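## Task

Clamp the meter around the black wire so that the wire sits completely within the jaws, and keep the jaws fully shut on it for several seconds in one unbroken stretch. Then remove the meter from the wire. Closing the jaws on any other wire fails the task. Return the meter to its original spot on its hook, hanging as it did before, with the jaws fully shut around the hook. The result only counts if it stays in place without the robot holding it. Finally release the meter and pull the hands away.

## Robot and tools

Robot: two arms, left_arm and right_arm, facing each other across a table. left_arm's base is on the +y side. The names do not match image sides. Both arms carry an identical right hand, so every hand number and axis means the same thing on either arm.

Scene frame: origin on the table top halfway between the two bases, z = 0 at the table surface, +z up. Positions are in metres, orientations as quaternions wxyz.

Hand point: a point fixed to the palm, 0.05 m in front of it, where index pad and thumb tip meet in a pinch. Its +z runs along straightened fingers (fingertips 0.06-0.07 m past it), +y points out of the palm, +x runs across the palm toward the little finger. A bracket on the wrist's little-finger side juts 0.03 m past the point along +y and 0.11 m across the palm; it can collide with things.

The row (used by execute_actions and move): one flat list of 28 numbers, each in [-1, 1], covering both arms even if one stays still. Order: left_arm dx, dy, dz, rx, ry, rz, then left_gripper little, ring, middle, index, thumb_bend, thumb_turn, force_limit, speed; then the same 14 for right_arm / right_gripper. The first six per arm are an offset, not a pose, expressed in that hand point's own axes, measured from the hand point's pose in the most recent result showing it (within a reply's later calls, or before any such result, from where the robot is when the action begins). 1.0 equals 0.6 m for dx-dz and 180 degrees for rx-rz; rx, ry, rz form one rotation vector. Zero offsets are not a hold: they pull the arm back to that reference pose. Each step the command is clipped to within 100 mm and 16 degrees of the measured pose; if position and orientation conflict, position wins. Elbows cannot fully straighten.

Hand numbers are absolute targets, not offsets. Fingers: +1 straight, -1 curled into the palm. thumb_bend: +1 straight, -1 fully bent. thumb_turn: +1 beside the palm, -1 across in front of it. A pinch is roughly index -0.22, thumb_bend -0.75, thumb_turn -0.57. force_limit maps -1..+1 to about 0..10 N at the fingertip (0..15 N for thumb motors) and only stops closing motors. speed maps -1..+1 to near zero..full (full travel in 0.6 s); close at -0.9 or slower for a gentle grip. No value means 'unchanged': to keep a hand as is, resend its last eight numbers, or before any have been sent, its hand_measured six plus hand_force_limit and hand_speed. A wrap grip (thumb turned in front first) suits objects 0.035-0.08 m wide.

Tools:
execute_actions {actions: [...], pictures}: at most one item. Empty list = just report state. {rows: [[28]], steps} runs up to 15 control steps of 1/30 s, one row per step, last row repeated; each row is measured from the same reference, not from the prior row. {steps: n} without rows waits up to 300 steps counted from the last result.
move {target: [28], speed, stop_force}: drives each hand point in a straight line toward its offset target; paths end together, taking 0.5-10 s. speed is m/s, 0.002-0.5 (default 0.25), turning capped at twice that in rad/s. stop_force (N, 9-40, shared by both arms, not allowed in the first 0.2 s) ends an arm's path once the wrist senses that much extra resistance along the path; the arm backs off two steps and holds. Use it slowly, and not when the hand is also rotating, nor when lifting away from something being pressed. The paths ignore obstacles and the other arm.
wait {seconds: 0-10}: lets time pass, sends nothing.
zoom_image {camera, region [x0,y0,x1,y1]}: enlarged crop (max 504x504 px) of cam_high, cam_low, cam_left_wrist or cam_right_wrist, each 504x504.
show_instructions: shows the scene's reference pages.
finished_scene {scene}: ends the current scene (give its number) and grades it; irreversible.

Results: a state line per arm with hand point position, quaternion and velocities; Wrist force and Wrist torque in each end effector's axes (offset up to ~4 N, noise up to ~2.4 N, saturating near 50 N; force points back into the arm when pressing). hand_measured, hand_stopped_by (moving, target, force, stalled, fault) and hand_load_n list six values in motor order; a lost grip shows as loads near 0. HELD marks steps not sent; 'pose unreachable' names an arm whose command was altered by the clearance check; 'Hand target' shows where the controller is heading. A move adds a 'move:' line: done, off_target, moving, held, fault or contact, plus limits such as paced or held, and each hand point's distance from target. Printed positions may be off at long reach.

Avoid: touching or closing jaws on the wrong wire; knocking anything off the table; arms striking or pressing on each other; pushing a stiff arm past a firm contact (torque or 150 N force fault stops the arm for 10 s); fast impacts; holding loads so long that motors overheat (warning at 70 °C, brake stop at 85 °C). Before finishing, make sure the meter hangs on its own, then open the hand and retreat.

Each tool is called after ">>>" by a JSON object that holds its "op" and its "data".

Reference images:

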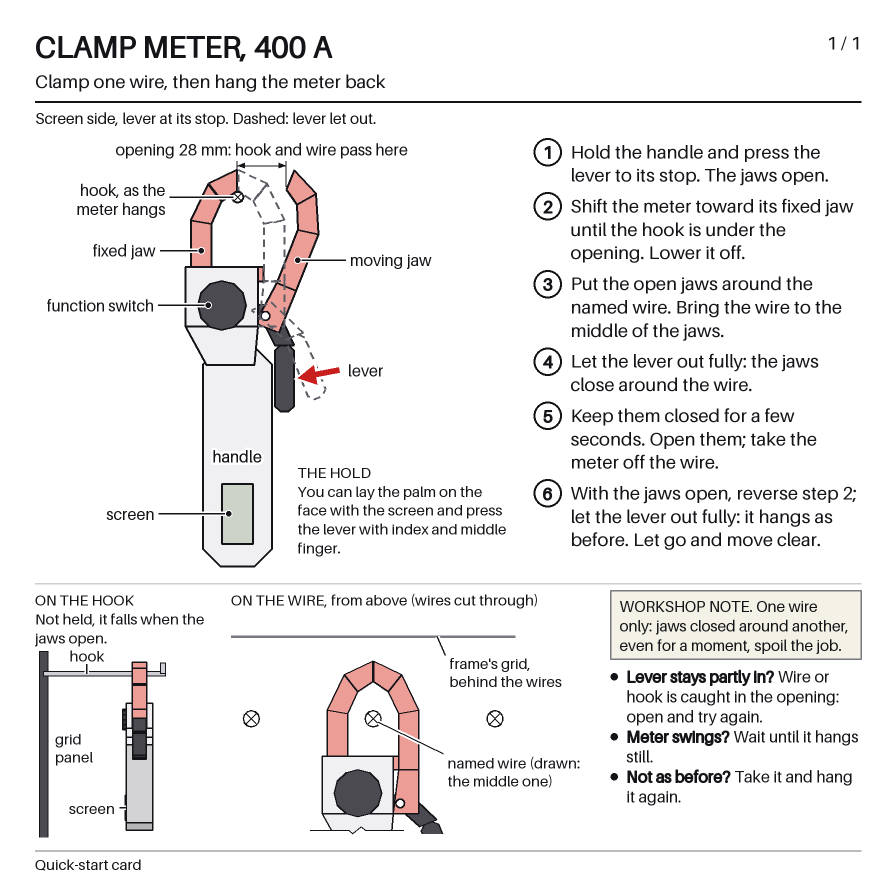

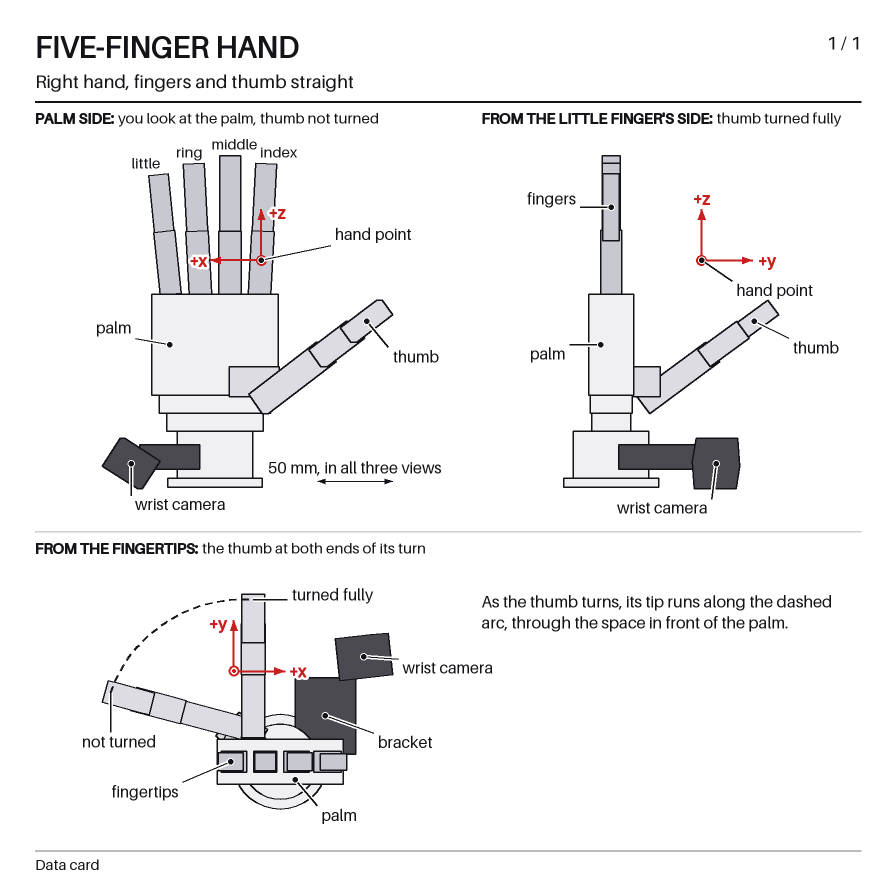

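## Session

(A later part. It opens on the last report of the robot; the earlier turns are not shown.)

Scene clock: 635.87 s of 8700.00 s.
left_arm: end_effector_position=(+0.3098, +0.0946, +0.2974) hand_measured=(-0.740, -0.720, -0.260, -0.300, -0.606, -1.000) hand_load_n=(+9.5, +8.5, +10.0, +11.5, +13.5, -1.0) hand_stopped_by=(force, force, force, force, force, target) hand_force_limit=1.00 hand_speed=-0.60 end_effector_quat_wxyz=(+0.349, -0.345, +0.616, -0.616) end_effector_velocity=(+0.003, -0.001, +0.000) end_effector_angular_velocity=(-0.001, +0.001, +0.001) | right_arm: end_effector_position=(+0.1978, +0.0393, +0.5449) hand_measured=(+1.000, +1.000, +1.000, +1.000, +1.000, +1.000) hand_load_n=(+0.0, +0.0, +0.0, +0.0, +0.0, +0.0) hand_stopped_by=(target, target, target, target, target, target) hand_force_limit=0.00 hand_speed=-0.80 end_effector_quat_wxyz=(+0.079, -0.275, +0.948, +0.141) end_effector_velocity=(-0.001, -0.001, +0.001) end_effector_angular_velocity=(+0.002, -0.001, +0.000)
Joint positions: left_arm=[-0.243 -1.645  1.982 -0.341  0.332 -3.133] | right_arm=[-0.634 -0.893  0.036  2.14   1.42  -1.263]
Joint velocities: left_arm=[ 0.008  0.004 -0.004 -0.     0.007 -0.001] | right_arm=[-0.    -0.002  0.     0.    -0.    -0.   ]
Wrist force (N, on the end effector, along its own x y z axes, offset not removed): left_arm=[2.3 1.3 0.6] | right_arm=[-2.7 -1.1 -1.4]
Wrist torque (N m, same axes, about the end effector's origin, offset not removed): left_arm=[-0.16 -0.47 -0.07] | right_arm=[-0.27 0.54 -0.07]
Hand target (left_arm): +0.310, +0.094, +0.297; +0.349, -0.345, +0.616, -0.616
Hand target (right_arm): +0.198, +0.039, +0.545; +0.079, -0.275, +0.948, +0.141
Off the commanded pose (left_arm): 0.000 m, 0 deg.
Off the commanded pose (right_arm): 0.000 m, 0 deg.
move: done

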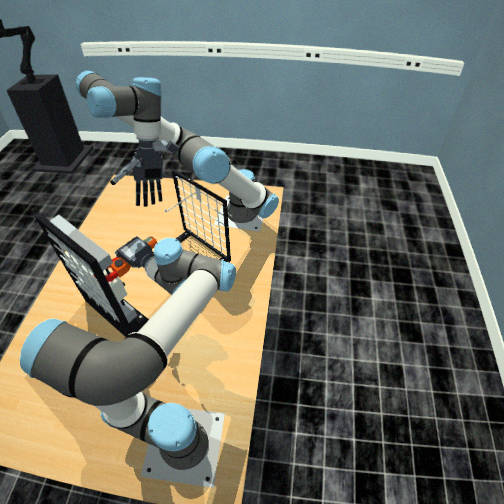

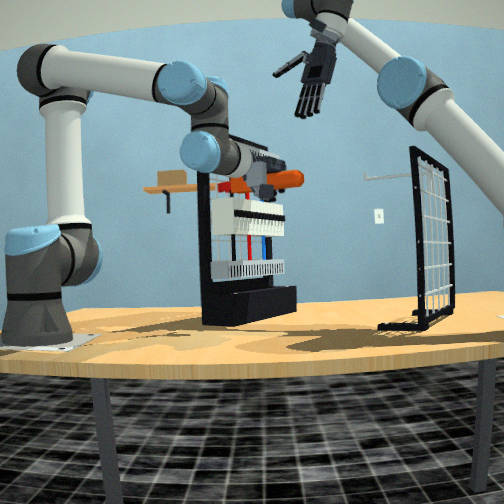

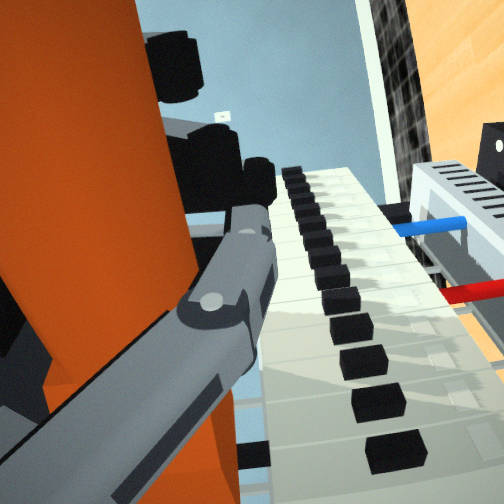

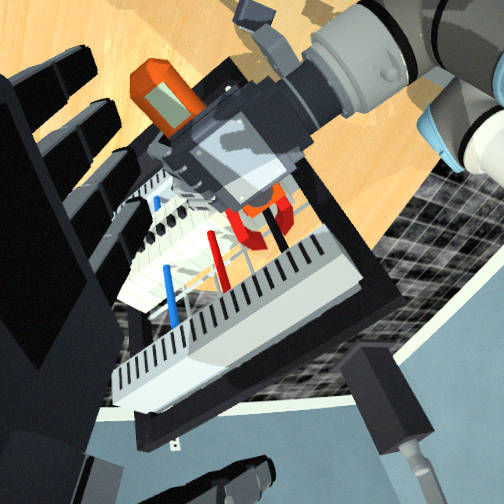

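>>> {"op": "move", "data": {"target": [0,0,0,0,0,0, -1,-1,0.6,0.6,-1,-1,1.0,-0.6, 0,0,0,0,0,0, 1,1,1,1,1,1,0,-0.8]}}

>>> {"op": "zoom_image", "data": {"camera": "cam_right_wrist", "region": [130, 80, 370, 300]}}

>>> {"op": "wait", "data": {"seconds": 5}}

>>> {"op": "zoom_image", "data": {"camera": "cam_right_wrist", "region": [200, 150, 340, 280]}}

Scene clock: 650.13 s of 8700.00 s.
left_arm: end_effector_position=(+0.3098, +0.0946, +0.2974) hand_measured=(-0.740, -0.720, +0.600, +0.600, -0.606, -1.000) hand_load_n=(+10.0, +9.5, +0.0, +0.0, +12.0, +1.0) hand_stopped_by=(force, force, target, target, force, target) hand_force_limit=1.00 hand_speed=-0.60 end_effector_quat_wxyz=(+0.349, -0.345, +0.616, -0.616) end_effector_velocity=(+0.001, +0.000, +0.000) end_effector_angular_velocity=(-0.001, +0.000, +0.001) | right_arm: end_effector_position=(+0.1978, +0.0393, +0.5449) hand_measured=(+1.000, +1.000, +1.000, +1.000, +1.000, +1.000) hand_load_n=(+0.0, +0.0, +0.0, +0.0, +0.0, +0.0) hand_stopped_by=(target, target, target, target, target, target) hand_force_limit=0.00 hand_speed=-0.80 end_effector_quat_wxyz=(+0.079, -0.275, +0.948, +0.141) end_effector_velocity=(+0.000, +0.000, -0.001) end_effector_angular_velocity=(-0.002, +0.001, -0.000)
Joint positions: left_arm=[-0.243 -1.645  1.982 -0.341  0.332 -3.133] | right_arm=[-0.634 -0.893  0.036  2.14   1.42  -1.263]
Joint velocities: left_arm=[ 0.001 -0.    -0.    -0.     0.    -0.001] | right_arm=[-0.     0.001  0.001 -0.     0.     0.   ]
Wrist force (N, on the end effector, along its own x y z axes, offset not removed): left_arm=[-2.8 2.0 -0.9] | right_arm=[-3.0 -1.1 -0.6]
Wrist torque (N m, same axes, about the end effector's origin, offset not removed): left_arm=[0.13 0.33 -0.38] | right_arm=[-0.30 0.59 -0.17]
Hand target (left_arm): +0.310, +0.095, +0.297; +0.349, -0.345, +0.616, -0.616
Hand target (right_arm): +0.198, +0.039, +0.545; +0.079, -0.275, +0.948, +0.141
Off the commanded pose (left_arm): 0.000 m, 0 deg.
Off the commanded pose (right_arm): 0.000 m, 0 deg.
After step 90, 9.63 s passed at rest.
move: done

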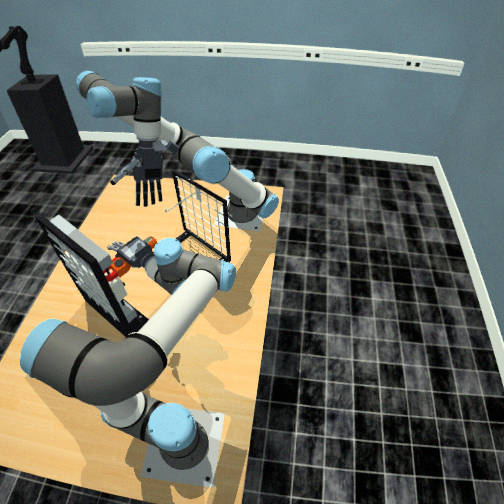

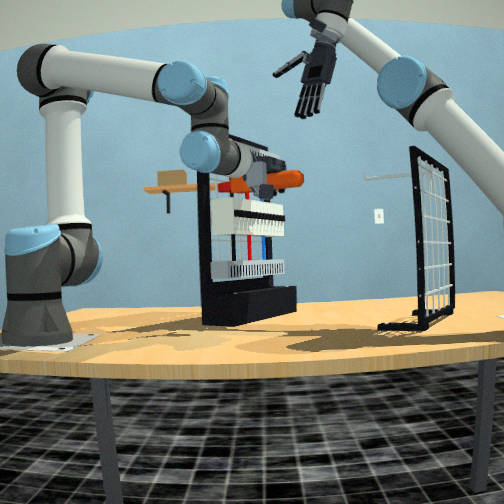

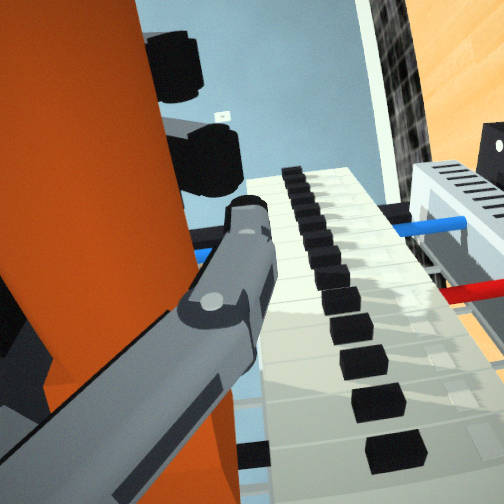

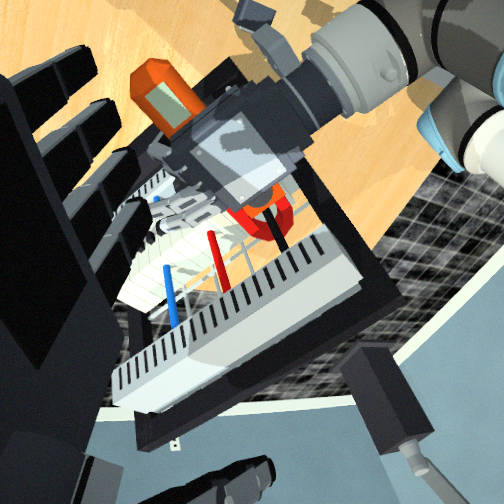

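Region (130, 80, 370, 300) of cam_right_wrist's 504x504 image, scaled by 2.100, with more detail than that image has; it fills the top 462 rows of this view, and the rest is white.

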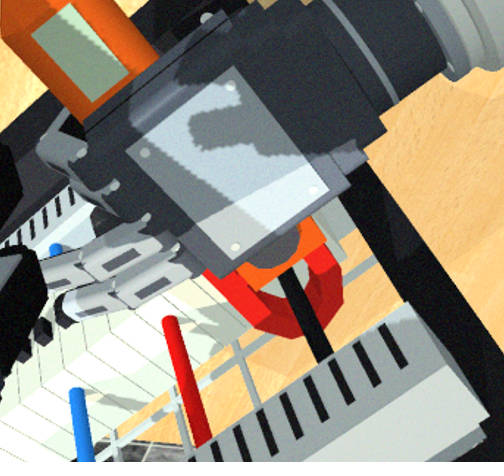

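Scene clock: 655.13 s of 8700.00 s.
left_arm: end_effector_position=(+0.3098, +0.0946, +0.2974) hand_measured=(-0.740, -0.720, +0.600, +0.600, -0.606, -1.000) hand_load_n=(+10.0, +9.5, +0.0, +0.0, +12.0, +1.0) hand_stopped_by=(force, force, target, target, force, target) hand_force_limit=1.00 hand_speed=-0.60 end_effector_quat_wxyz=(+0.349, -0.345, +0.616, -0.616) end_effector_velocity=(-0.000, -0.000, -0.000) end_effector_angular_velocity=(-0.001, +0.001, +0.000) | right_arm: end_effector_position=(+0.1978, +0.0393, +0.5449) hand_measured=(+1.000, +1.000, +1.000, +1.000, +1.000, +1.000) hand_load_n=(+0.0, +0.0, +0.0, +0.0, +0.0, +0.0) hand_stopped_by=(target, target, target, target, target, target) hand_force_limit=0.00 hand_speed=-0.80 end_effector_quat_wxyz=(+0.079, -0.275, +0.948, +0.141) end_effector_velocity=(-0.000, -0.000, +0.000) end_effector_angular_velocity=(+0.001, -0.000, -0.000)
Joint positions: left_arm=[-0.243 -1.645  1.982 -0.341  0.332 -3.133] | right_arm=[-0.634 -0.893  0.036  2.14   1.42  -1.263]
Joint velocities: left_arm=[-0.001  0.     0.    -0.    -0.001 -0.002] | right_arm=[ 0.    -0.001 -0.     0.    -0.     0.   ]
Wrist force (N, on the end effector, along its own x y z axes, offset not removed): left_arm=[1.7 0.6 -0.8] | right_arm=[-2.7 -0.5 0.0]
Wrist torque (N m, same axes, about the end effector's origin, offset not removed): left_arm=[-0.07 -0.32 -0.03] | right_arm=[-0.31 0.45 -0.08]
Hand target (left_arm): +0.310, +0.095, +0.297; +0.349, -0.345, +0.616, -0.616
Hand target (right_arm): +0.198, +0.039, +0.545; +0.079, -0.275, +0.948, +0.141
Off the commanded pose (left_arm): 0.000 m, 0 deg.
Off the commanded pose (right_arm): 0.000 m, 0 deg.
Steps of this call (steps 1 to 90: nothing new was sent; then 2.00 s passed at rest). Readings (end_effector_position | what the end effector reports):
1: left_arm (+0.3098, +0.0946, +0.2974) | right_arm (+0.1978, +0.0393, +0.5449) | left_arm hand_measured=(-0.740, -0.720, +0.600, +0.600, -0.606, -1.000) hand_load_n=(+10.0, +9.5, +0.0, +0.0, +12.0, +1.0) hand_stopped_by=(force, force, target, target, force, target) hand_force_limit=1.00 hand_speed=-0.60 | right_arm hand_measured=(+1.000, +1.000, +1.000, +1.000, +1.000, +1.000) hand_load_n=(+0.0, +0.0, +0.0, +0.0, +0.0, +0.0) hand_stopped_by=(target, target, target, target, target, target) hand_force_limit=0.00 hand_speed=-0.80
2: left_arm (+0.3098, +0.0946, +0.2974) | right_arm (+0.1978, +0.0393, +0.5449) | left_arm hand_measured=(-0.740, -0.720, +0.600, +0.600, -0.606, -1.000) hand_load_n=(+10.0, +9.5, +0.0, +0.0, +12.0, +1.0) hand_stopped_by=(force, force, target, target, force, target) hand_force_limit=1.00 hand_speed=-0.60 | right_arm hand_measured=(+1.000, +1.000, +1.000, +1.000, +1.000, +1.000) hand_load_n=(+0.0, +0.0, +0.0, +0.0, +0.0, +0.0) hand_stopped_by=(target, target, target, target, target, target) hand_force_limit=0.00 hand_speed=-0.80
4: left_arm (+0.3098, +0.0946, +0.2974) | right_arm (+0.1978, +0.0393, +0.5449) | left_arm hand_measured=(-0.740, -0.720, +0.600, +0.600, -0.606, -1.000) hand_load_n=(+10.0, +9.5, +0.0, +0.0, +12.0, +1.0) hand_stopped_by=(force, force, target, target, force, target) hand_force_limit=1.00 hand_speed=-0.60 | right_arm hand_measured=(+1.000, +1.000, +1.000, +1.000, +1.000, +1.000) hand_load_n=(+0.0, +0.0, +0.0, +0.0, +0.0, +0.0) hand_stopped_by=(target, target, target, target, target, target) hand_force_limit=0.00 hand_speed=-0.80
8: left_arm (+0.3098, +0.0946, +0.2974) | right_arm (+0.1978, +0.0393, +0.5449) | left_arm hand_measured=(-0.740, -0.720, +0.600, +0.600, -0.606, -1.000) hand_load_n=(+10.0, +9.5, +0.0, +0.0, +12.0, +1.0) hand_stopped_by=(force, force, target, target, force, target) hand_force_limit=1.00 hand_speed=-0.60 | right_arm hand_measured=(+1.000, +1.000, +1.000, +1.000, +1.000, +1.000) hand_load_n=(+0.0, +0.0, +0.0, +0.0, +0.0, +0.0) hand_stopped_by=(target, target, target, target, target, target) hand_force_limit=0.00 hand_speed=-0.80
90: the state above

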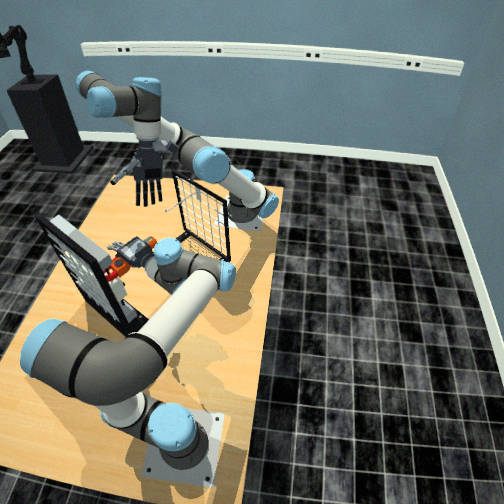

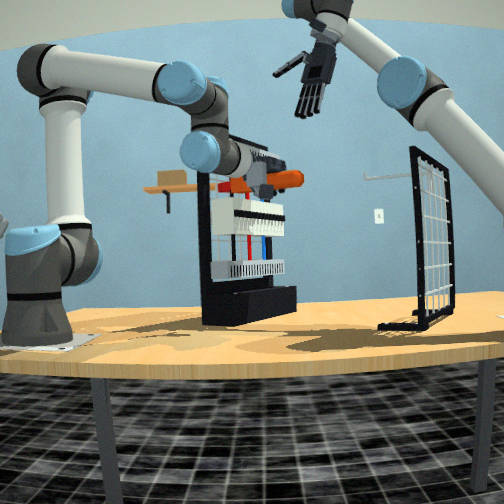

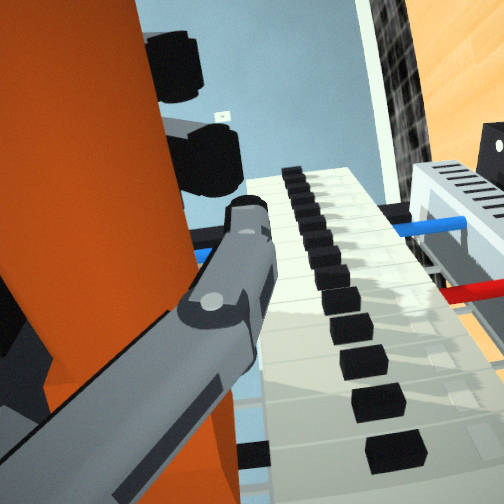

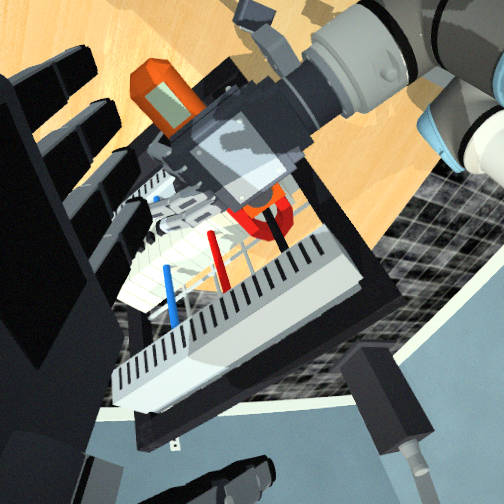

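Region (200, 150, 340, 280) of cam_right_wrist's 504x504 image, scaled by 3.600, with more detail than that image has; it fills the top 468 rows of this view, and the rest is white.

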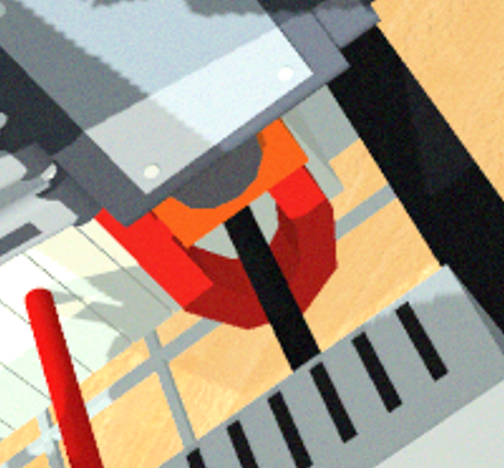

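>>> {"op": "move", "data": {"target": [0,0,0,0,0,0, -1,-1,-1,-1,-1,-1,1.0,-0.6, 0,0,0,0,0,0, 1,1,1,1,1,1,0,-0.8]}}

>>> {"op": "move", "data": {"target": [0,0,-0.02,0,0,0, -1,-1,-1,-1,-1,-1,1.0,-0.6, 0,0,0,0,0,0, 1,1,1,1,1,1,0,-0.8], "speed": 0.03}}

>>> {"op": "zoom_image", "data": {"camera": "cam_right_wrist", "region": [130, 80, 370, 300]}}

Scene clock: 665.90 s of 8700.00 s.
left_arm: end_effector_position=(+0.3098, +0.0946, +0.2974) hand_measured=(-0.740, -0.720, -0.258, -0.296, -0.606, -1.000) hand_load_n=(+8.5, +8.0, +10.5, +11.5, +12.0, +0.5) hand_stopped_by=(force, force, force, force, force, target) hand_force_limit=1.00 hand_speed=-0.60 end_effector_quat_wxyz=(+0.349, -0.345, +0.616, -0.616) end_effector_velocity=(+0.000, +0.000, -0.000) end_effector_angular_velocity=(+0.002, -0.001, +0.001) | right_arm: end_effector_position=(+0.1978, +0.0393, +0.5449) hand_measured=(+1.000, +1.000, +1.000, +1.000, +1.000, +1.000) hand_load_n=(+0.0, +0.0, +0.0, +0.0, +0.0, +0.0) hand_stopped_by=(target, target, target, target, target, target) hand_force_limit=0.00 hand_speed=-0.80 end_effector_quat_wxyz=(+0.079, -0.275, +0.948, +0.141) end_effector_velocity=(+0.000, -0.000, -0.000) end_effector_angular_velocity=(-0.000, -0.001, -0.000)
Joint positions: left_arm=[-0.243 -1.645  1.982 -0.341  0.332 -3.133] | right_arm=[-0.634 -0.893  0.036  2.14   1.42  -1.263]
Joint velocities: left_arm=[ 0.001  0.001  0.    -0.    -0.     0.001] | right_arm=[-0.    -0.    -0.    -0.     0.001 -0.   ]
Wrist force (N, on the end effector, along its own x y z axes, offset not removed): left_arm=[-3.9 3.0 -0.7] | right_arm=[-2.4 -0.6 0.0]
Wrist torque (N m, same axes, about the end effector's origin, offset not removed): left_arm=[0.28 0.51 -0.10] | right_arm=[-0.24 0.43 -0.06]
Hand target (left_arm): +0.310, +0.095, +0.297; +0.349, -0.345, +0.616, -0.616
Hand target (right_arm): +0.198, +0.039, +0.545; +0.079, -0.275, +0.948, +0.141
Off the commanded pose (left_arm): 0.000 m, 0 deg.
Off the commanded pose (right_arm): 0.000 m, 0 deg.
After step 90, 6.13 s passed at rest.
move: done

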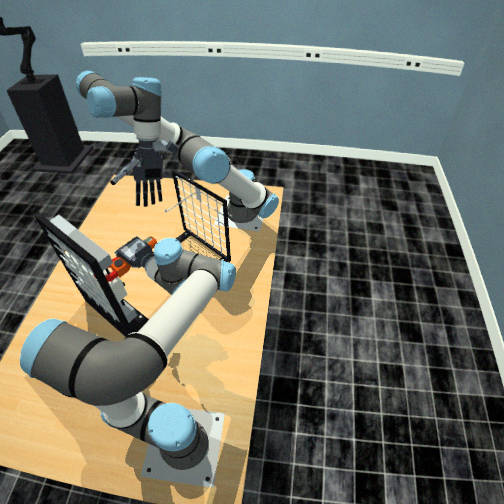

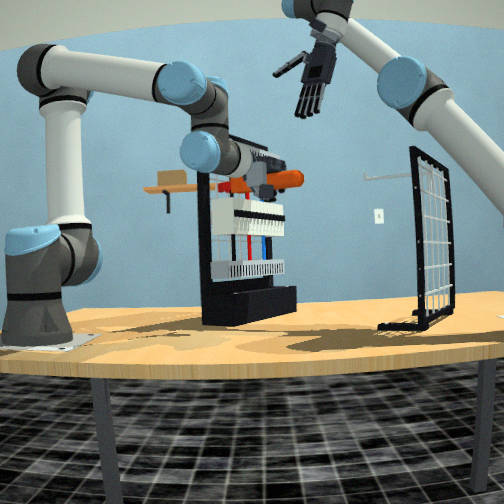

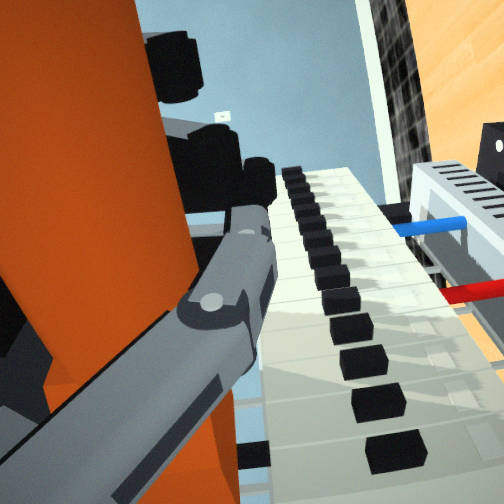

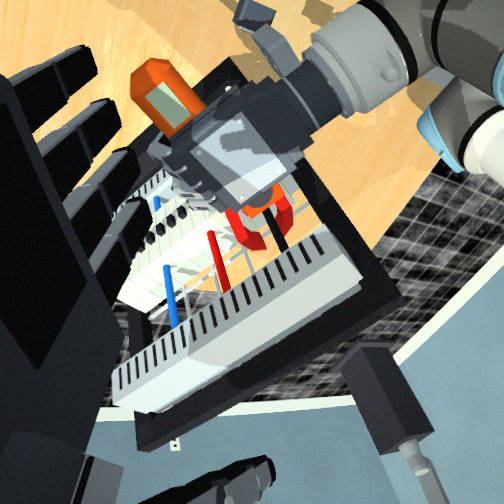

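Scene clock: 666.70 s of 8700.00 s.
left_arm: end_effector_position=(+0.2998, +0.1006, +0.2973) hand_measured=(-0.740, -0.720, -0.258, -0.296, -0.606, -1.000) hand_load_n=(+8.5, +8.0, +10.5, +11.5, +12.0, +0.5) hand_stopped_by=(force, force, force, force, force, target) hand_force_limit=1.00 hand_speed=-0.60 end_effector_quat_wxyz=(+0.349, -0.345, +0.616, -0.616) end_effector_velocity=(-0.003, +0.001, -0.000) end_effector_angular_velocity=(-0.001, +0.000, -0.001) | right_arm: end_effector_position=(+0.1978, +0.0393, +0.5449) hand_measured=(+1.000, +1.000, +1.000, +1.000, +1.000, +1.000) hand_load_n=(+0.0, +0.0, +0.0, +0.0, +0.0, +0.0) hand_stopped_by=(target, target, target, target, target, target) hand_force_limit=0.00 hand_speed=-0.80 end_effector_quat_wxyz=(+0.079, -0.275, +0.948, +0.141) end_effector_velocity=(-0.000, +0.000, -0.000) end_effector_angular_velocity=(-0.001, +0.001, +0.000)
Joint positions: left_arm=[-0.276 -1.665  2.    -0.339  0.299 -3.133] | right_arm=[-0.634 -0.893  0.036  2.14   1.42  -1.263]
Joint velocities: left_arm=[-0.011 -0.005  0.004 -0.001 -0.009 -0.   ] | right_arm=[ 0.    -0.     0.001  0.    -0.     0.   ]
Wrist force (N, on the end effector, along its own x y z axes, offset not removed): left_arm=[0.0 0.0 -0.7] | right_arm=[-3.3 -2.5 -0.9]
Wrist torque (N m, same axes, about the end effector's origin, offset not removed): left_arm=[-0.07 -0.11 -0.39] | right_arm=[-0.57 0.64 -0.13]
Hand target (left_arm): +0.300, +0.101, +0.297; +0.349, -0.345, +0.616, -0.616
Hand target (right_arm): +0.198, +0.039, +0.545; +0.079, -0.275, +0.948, +0.141
Off the commanded pose (left_arm): 0.000 m, 0 deg.
Off the commanded pose (right_arm): 0.000 m, 0 deg.
move: done

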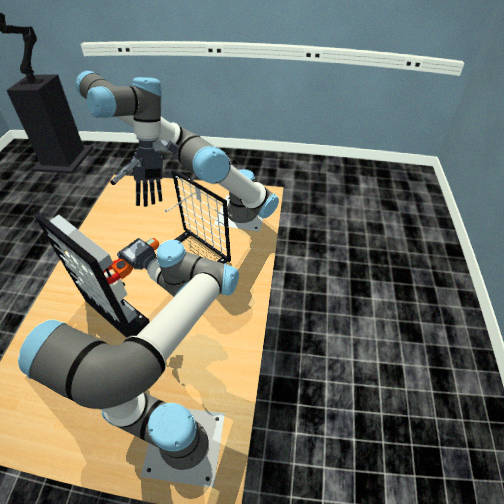

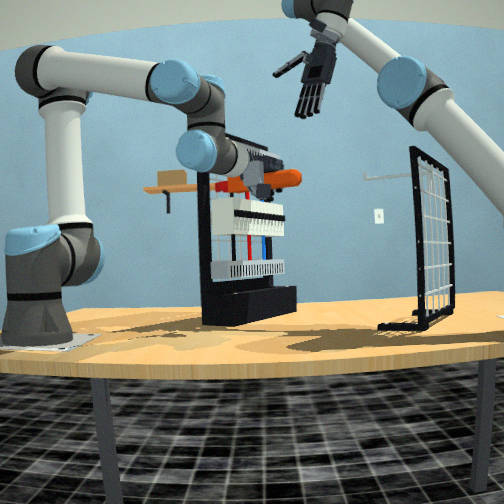

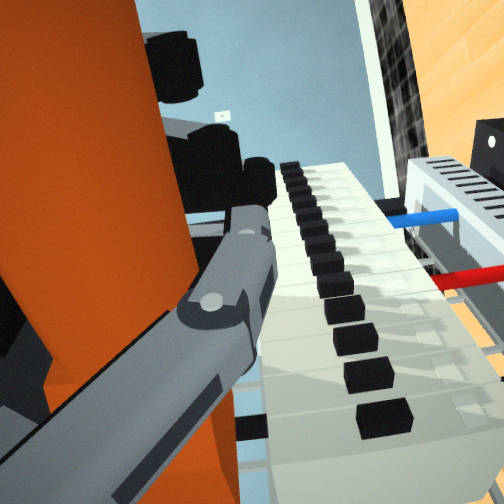

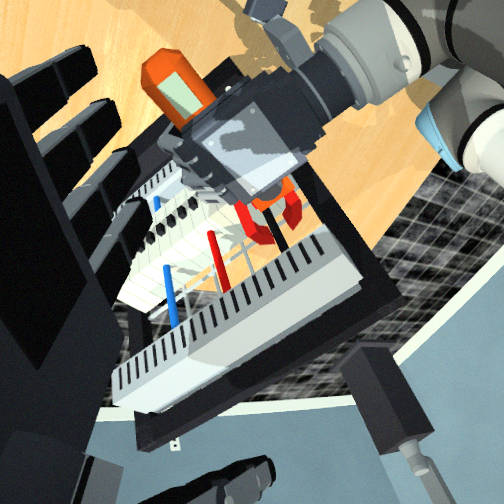

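Region (130, 80, 370, 300) of cam_right_wrist's 504x504 image, scaled by 2.100, with more detail than that image has; it fills the top 462 rows of this view, and the rest is white.

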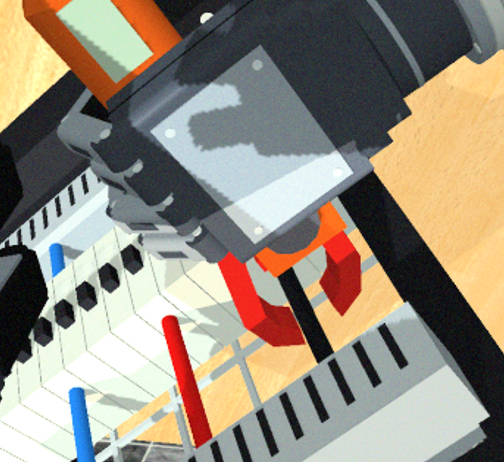

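>>> {"op": "move", "data": {"target": [0.117,0,0,0,0,0, -1,-1,-1,-1,-1,-1,1.0,-0.6, 0,0,0,0,0,0, 1,1,1,1,1,1,0,-0.8], "speed": 0.05}}

Scene clock: 673.27 s of 8700.00 s.
left_arm: end_effector_position=(+0.2635, +0.0409, +0.2970) hand_measured=(-0.740, -0.720, -0.258, -0.296, -0.606, -1.000) hand_load_n=(+8.5, +8.0, +10.5, +11.5, +12.0, +0.5) hand_stopped_by=(force, force, force, force, force, target) hand_force_limit=1.00 hand_speed=-0.60 end_effector_quat_wxyz=(+0.349, -0.345, +0.616, -0.616) end_effector_velocity=(-0.000, -0.002, +0.000) end_effector_angular_velocity=(-0.002, +0.001, +0.003) | right_arm: end_effector_position=(+0.1978, +0.0393, +0.5449) hand_measured=(+1.000, +1.000, +1.000, +1.000, +1.000, +1.000) hand_load_n=(+0.0, +0.0, +0.0, +0.0, +0.0, +0.0) hand_stopped_by=(target, target, target, target, target, target) hand_force_limit=0.00 hand_speed=-0.80 end_effector_quat_wxyz=(+0.079, -0.275, +0.948, +0.141) end_effector_velocity=(-0.000, -0.000, +0.001) end_effector_angular_velocity=(+0.001, -0.000, -0.000)
Joint positions: left_arm=[-0.329 -1.522  1.861 -0.345  0.247 -3.132] | right_arm=[-0.634 -0.893  0.036  2.14   1.42  -1.263]
Joint velocities: left_arm=[ 0.001  0.005 -0.007  0.002 -0.002 -0.003] | right_arm=[-0.    -0.002  0.001  0.    -0.     0.   ]
Wrist force (N, on the end effector, along its own x y z axes, offset not removed): left_arm=[0.0 0.9 0.5] | right_arm=[-1.3 -1.6 -0.8]
Wrist torque (N m, same axes, about the end effector's origin, offset not removed): left_arm=[0.03 -0.12 -0.14] | right_arm=[-0.34 0.29 -0.01]
Hand target (left_arm): +0.263, +0.041, +0.297; +0.349, -0.345, +0.616, -0.616
Hand target (right_arm): +0.198, +0.039, +0.545; +0.079, -0.275, +0.948, +0.141
Off the commanded pose (left_arm): 0.000 m, 0 deg.
Off the commanded pose (right_arm): 0.000 m, 0 deg.
After step 90, 1.73 s passed at rest.
move: done

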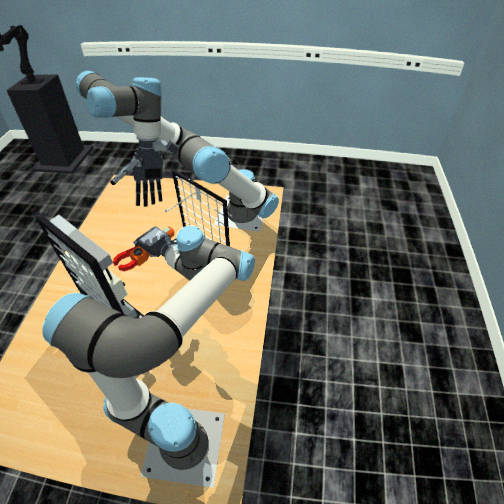

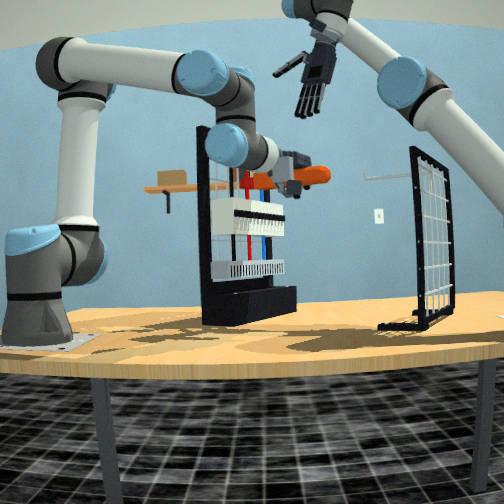

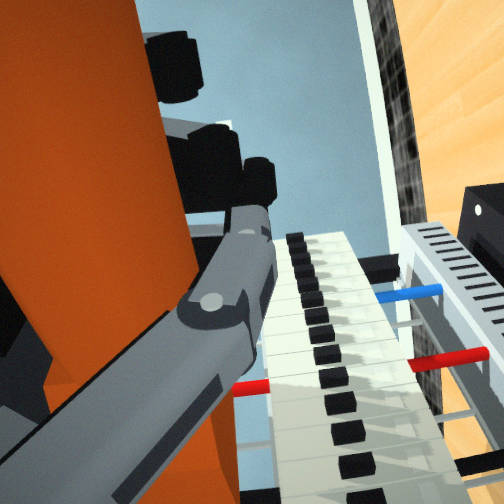

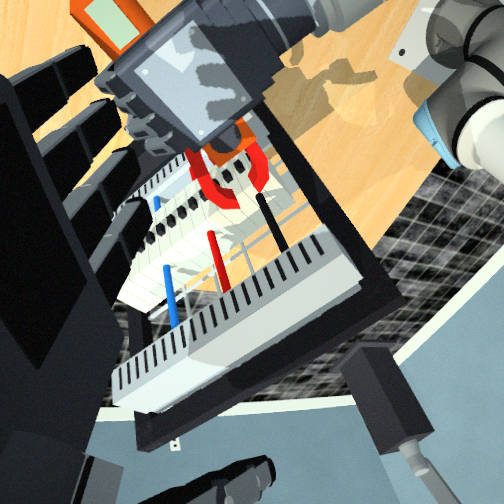

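>>> {"op": "move", "data": {"target": [0.133,0.1133,0.1225,0,0,0, -1,-1,-1,-1,-1,-1,1.0,-0.6, 0.356,-0.386,-0.0785,0.0774,0.0717,-0.0138, 1,1,1,1,1,1,0,-0.8], "speed": 0.2}}

Scene clock: 702.17 s of 8700.00 s.
left_arm: end_effector_position=(+0.2851, -0.0651, +0.2287) hand_measured=(-0.740, -0.720, -0.258, -0.296, -0.606, -1.000) hand_load_n=(+8.5, +8.0, +10.5, +11.5, +12.0, +0.5) hand_stopped_by=(force, force, force, force, force, target) hand_force_limit=1.00 hand_speed=-0.60 end_effector_quat_wxyz=(+0.349, -0.345, +0.616, -0.616) end_effector_velocity=(+0.002, -0.000, -0.001) end_effector_angular_velocity=(+0.001, -0.000, +0.001) | right_arm: end_effector_position=(+0.1422, -0.2694, +0.4896) hand_measured=(+1.000, +1.000, +1.000, +1.000, +1.000, +1.000) hand_load_n=(+0.0, +0.0, +0.0, +0.0, +0.0, +0.0) hand_stopped_by=(target, target, target, target, target, target) hand_force_limit=0.00 hand_speed=-0.80 end_effector_quat_wxyz=(+0.008, -0.298, +0.955, -0.009) end_effector_velocity=(-0.000, -0.003, -0.001) end_effector_angular_velocity=(+0.002, +0.002, +0.001)
Joint positions: left_arm=[-0.224 -1.21   1.664 -0.458  0.351 -3.133] | right_arm=[-1.21  -1.745  1.321  1.978  1.588 -1.9  ]
Joint velocities: left_arm=[ 0.003  0.003 -0.002  0.     0.002  0.   ] | right_arm=[-0.017 -0.007  0.007  0.    -0.002 -0.018]
Wrist force (N, on the end effector, along its own x y z axes, offset not removed): left_arm=[-1.6 2.1 0.4] | right_arm=[-3.0 -0.9 -0.8]
Wrist torque (N m, same axes, about the end effector's origin, offset not removed): left_arm=[-0.03 0.18 -0.29] | right_arm=[-0.29 0.52 -0.15]
Hand target (left_arm): +0.285, -0.065, +0.229; +0.349, -0.345, +0.616, -0.616
Hand target (right_arm): +0.142, -0.270, +0.490; +0.008, -0.298, +0.954, -0.009
Off the commanded pose (left_arm): 0.000 m, 0 deg.
Off the commanded pose (right_arm): 0.000 m, 0 deg.
After step 90, 23.60 s passed at rest.
move: done

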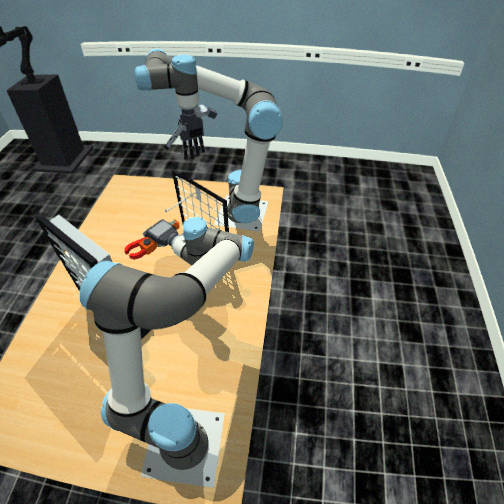

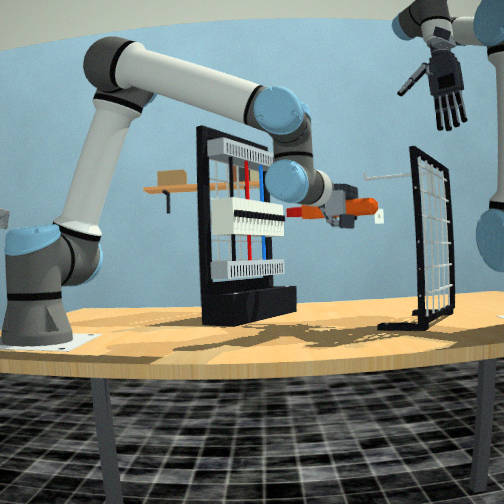

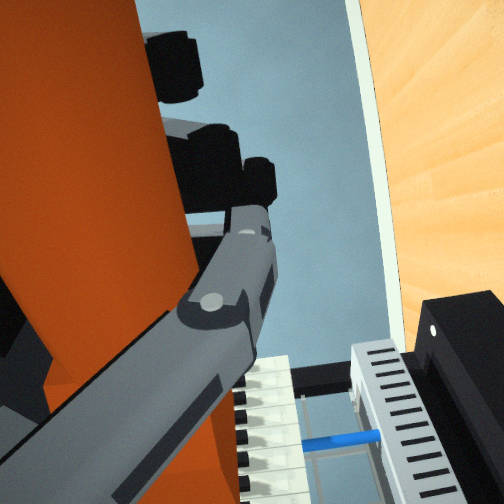

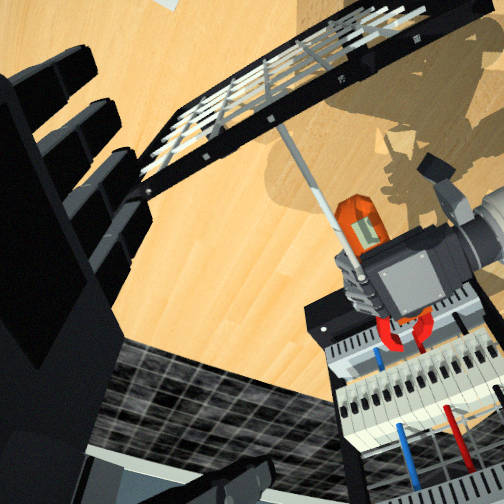

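Roll back and lower to 0.181 (down = +y_h now), then move back under the hook.

>>> {"op": "move", "data": {"target": [0,0.0797,0,0,0,0.5, -1,-1,-1,-1,-1,-1,1.0,-0.6, 0,0,0,0,0,0, 1,1,1,1,1,1,0,-0.8], "speed": 0.25}}

>>> {"op": "move", "data": {"target": [0,-0.1665,0,0,0,0, -1,-1,-1,-1,-1,-1,1.0,-0.6, 0,0,0,0,0,0, 1,1,1,1,1,1,0,-0.8], "speed": 0.15}}

Scene clock: 712.30 s of 8700.00 s.
left_arm: end_effector_position=(+0.2852, -0.0649, +0.1809) hand_measured=(-0.740, -0.720, -0.258, -0.296, -0.606, -1.000) hand_load_n=(+8.5, +8.0, +10.5, +11.5, +12.0, +0.5) hand_stopped_by=(force, force, force, force, force, target) hand_force_limit=1.00 hand_speed=-0.60 end_effector_quat_wxyz=(+0.681, +0.191, +0.681, -0.189) end_effector_velocity=(+0.000, -0.000, -0.001) end_effector_angular_velocity=(+0.006, -0.014, -0.002) | right_arm: end_effector_position=(+0.1422, -0.2694, +0.4896) hand_measured=(+1.000, +1.000, +1.000, +1.000, +1.000, +1.000) hand_load_n=(+0.0, +0.0, +0.0, +0.0, +0.0, +0.0) hand_stopped_by=(target, target, target, target, target, target) hand_force_limit=0.00 hand_speed=-0.80 end_effector_quat_wxyz=(+0.008, -0.298, +0.955, -0.009) end_effector_velocity=(-0.001, -0.000, +0.000) end_effector_angular_velocity=(+0.001, -0.002, +0.000)
Joint positions: left_arm=[-0.243 -0.976  1.717 -0.741  0.333 -1.568] | right_arm=[-1.21  -1.745  1.321  1.978  1.588 -1.9  ]
Joint velocities: left_arm=[ 0.001  0.001  0.012 -0.041  0.003  0.039] | right_arm=[ 0.    -0.002 -0.     0.    -0.     0.   ]
Wrist force (N, on the end effector, along its own x y z axes, offset not removed): left_arm=[0.5 1.1 0.0] | right_arm=[-2.6 0.7 0.4]
Wrist torque (N m, same axes, about the end effector's origin, offset not removed): left_arm=[0.20 0.18 -0.26] | right_arm=[-0.12 0.51 -0.09]
Hand target (left_arm): +0.285, -0.065, +0.181; +0.682, +0.192, +0.680, -0.189
Hand target (right_arm): +0.142, -0.269, +0.490; +0.008, -0.298, +0.955, -0.009
Off the commanded pose (left_arm): 0.000 m, 0 deg.
Off the commanded pose (right_arm): 0.000 m, 0 deg.
After step 90, 3.40 s passed at rest.
move: done

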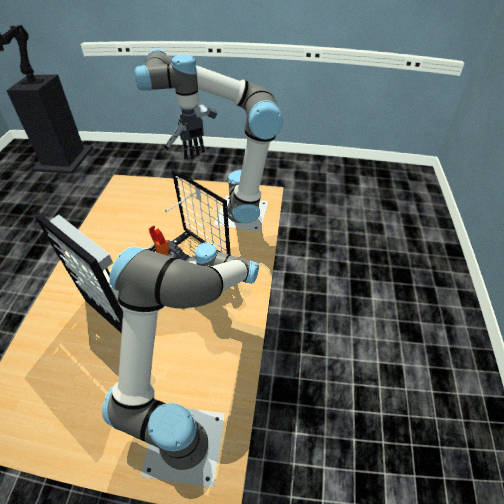

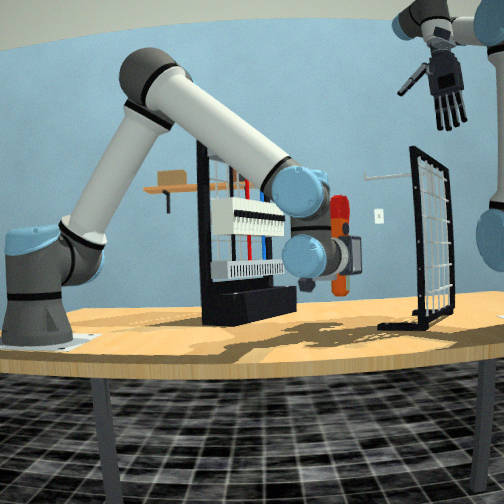

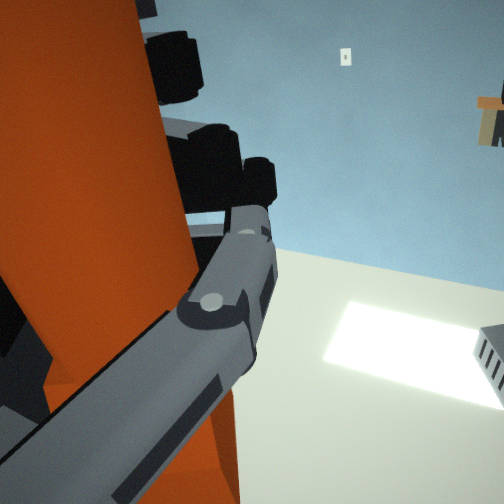

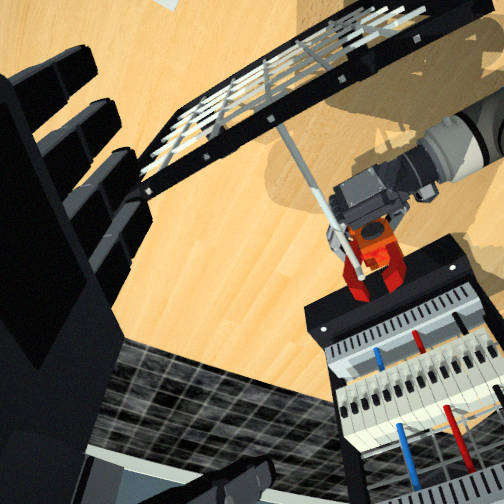

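Scene clock: 713.57 s of 8700.00 s.
left_arm: end_effector_position=(+0.2334, -0.1499, +0.1805) hand_measured=(-0.740, -0.720, -0.258, -0.296, -0.606, -1.000) hand_load_n=(+8.5, +8.0, +10.5, +11.5, +12.0, +0.5) hand_stopped_by=(force, force, force, force, force, target) hand_force_limit=1.00 hand_speed=-0.60 end_effector_quat_wxyz=(+0.681, +0.191, +0.681, -0.189) end_effector_velocity=(-0.001, -0.002, -0.001) end_effector_angular_velocity=(+0.002, +0.003, +0.002) | right_arm: end_effector_position=(+0.1422, -0.2694, +0.4896) hand_measured=(+1.000, +1.000, +1.000, +1.000, +1.000, +1.000) hand_load_n=(+0.0, +0.0, +0.0, +0.0, +0.0, +0.0) hand_stopped_by=(target, target, target, target, target, target) hand_force_limit=0.00 hand_speed=-0.80 end_effector_quat_wxyz=(+0.008, -0.298, +0.955, -0.009) end_effector_velocity=(+0.000, -0.000, -0.000) end_effector_angular_velocity=(-0.001, +0.001, -0.000)
Joint positions: left_arm=[-0.296 -0.813  1.415 -0.604  0.28  -1.566] | right_arm=[-1.21  -1.745  1.321  1.978  1.588 -1.9  ]
Joint velocities: left_arm=[-0.     0.008 -0.016  0.022 -0.002 -0.014] | right_arm=[-0.  0.  0.  0.  0.  0.]
Wrist force (N, on the end effector, along its own x y z axes, offset not removed): left_arm=[3.5 -1.2 0.0] | right_arm=[-3.4 -2.2 -1.5]
Wrist torque (N m, same axes, about the end effector's origin, offset not removed): left_arm=[-0.14 -0.42 -0.01] | right_arm=[-0.43 0.63 -0.20]
Hand target (left_arm): +0.233, -0.150, +0.181; +0.681, +0.191, +0.681, -0.189
Hand target (right_arm): +0.142, -0.269, +0.490; +0.008, -0.298, +0.955, -0.009
Off the commanded pose (left_arm): 0.000 m, 0 deg.
Off the commanded pose (right_arm): 0.000 m, 0 deg.
move: done

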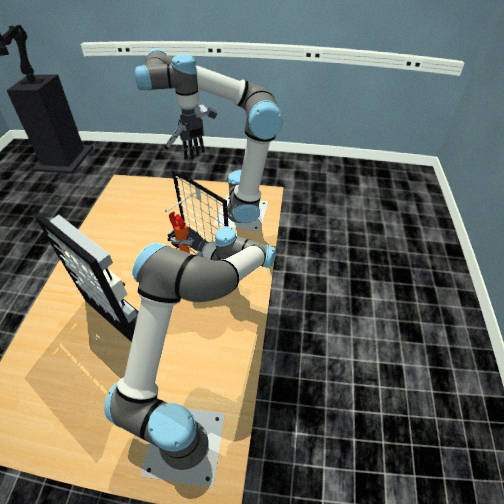

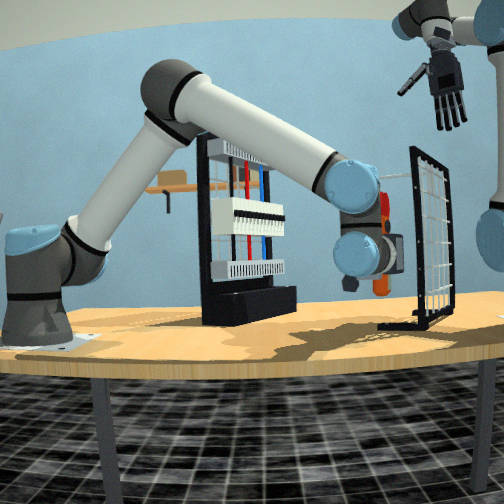

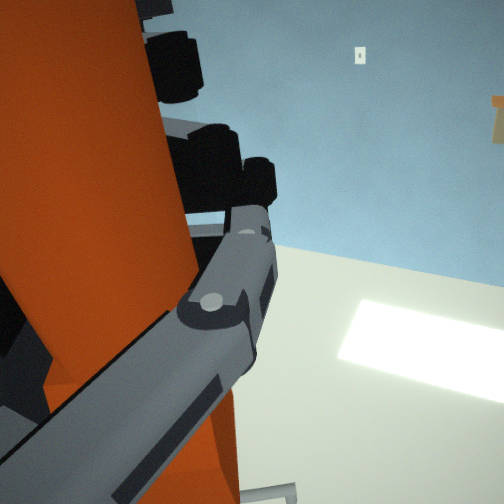

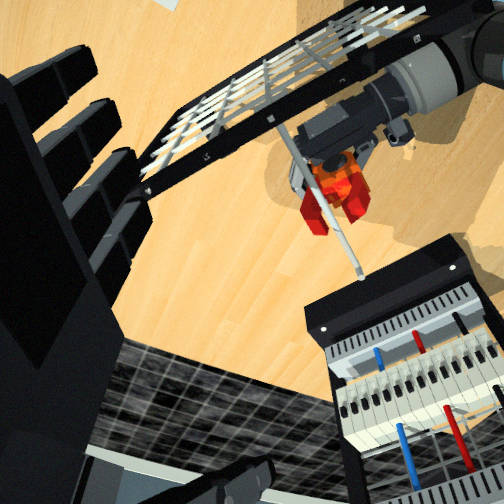

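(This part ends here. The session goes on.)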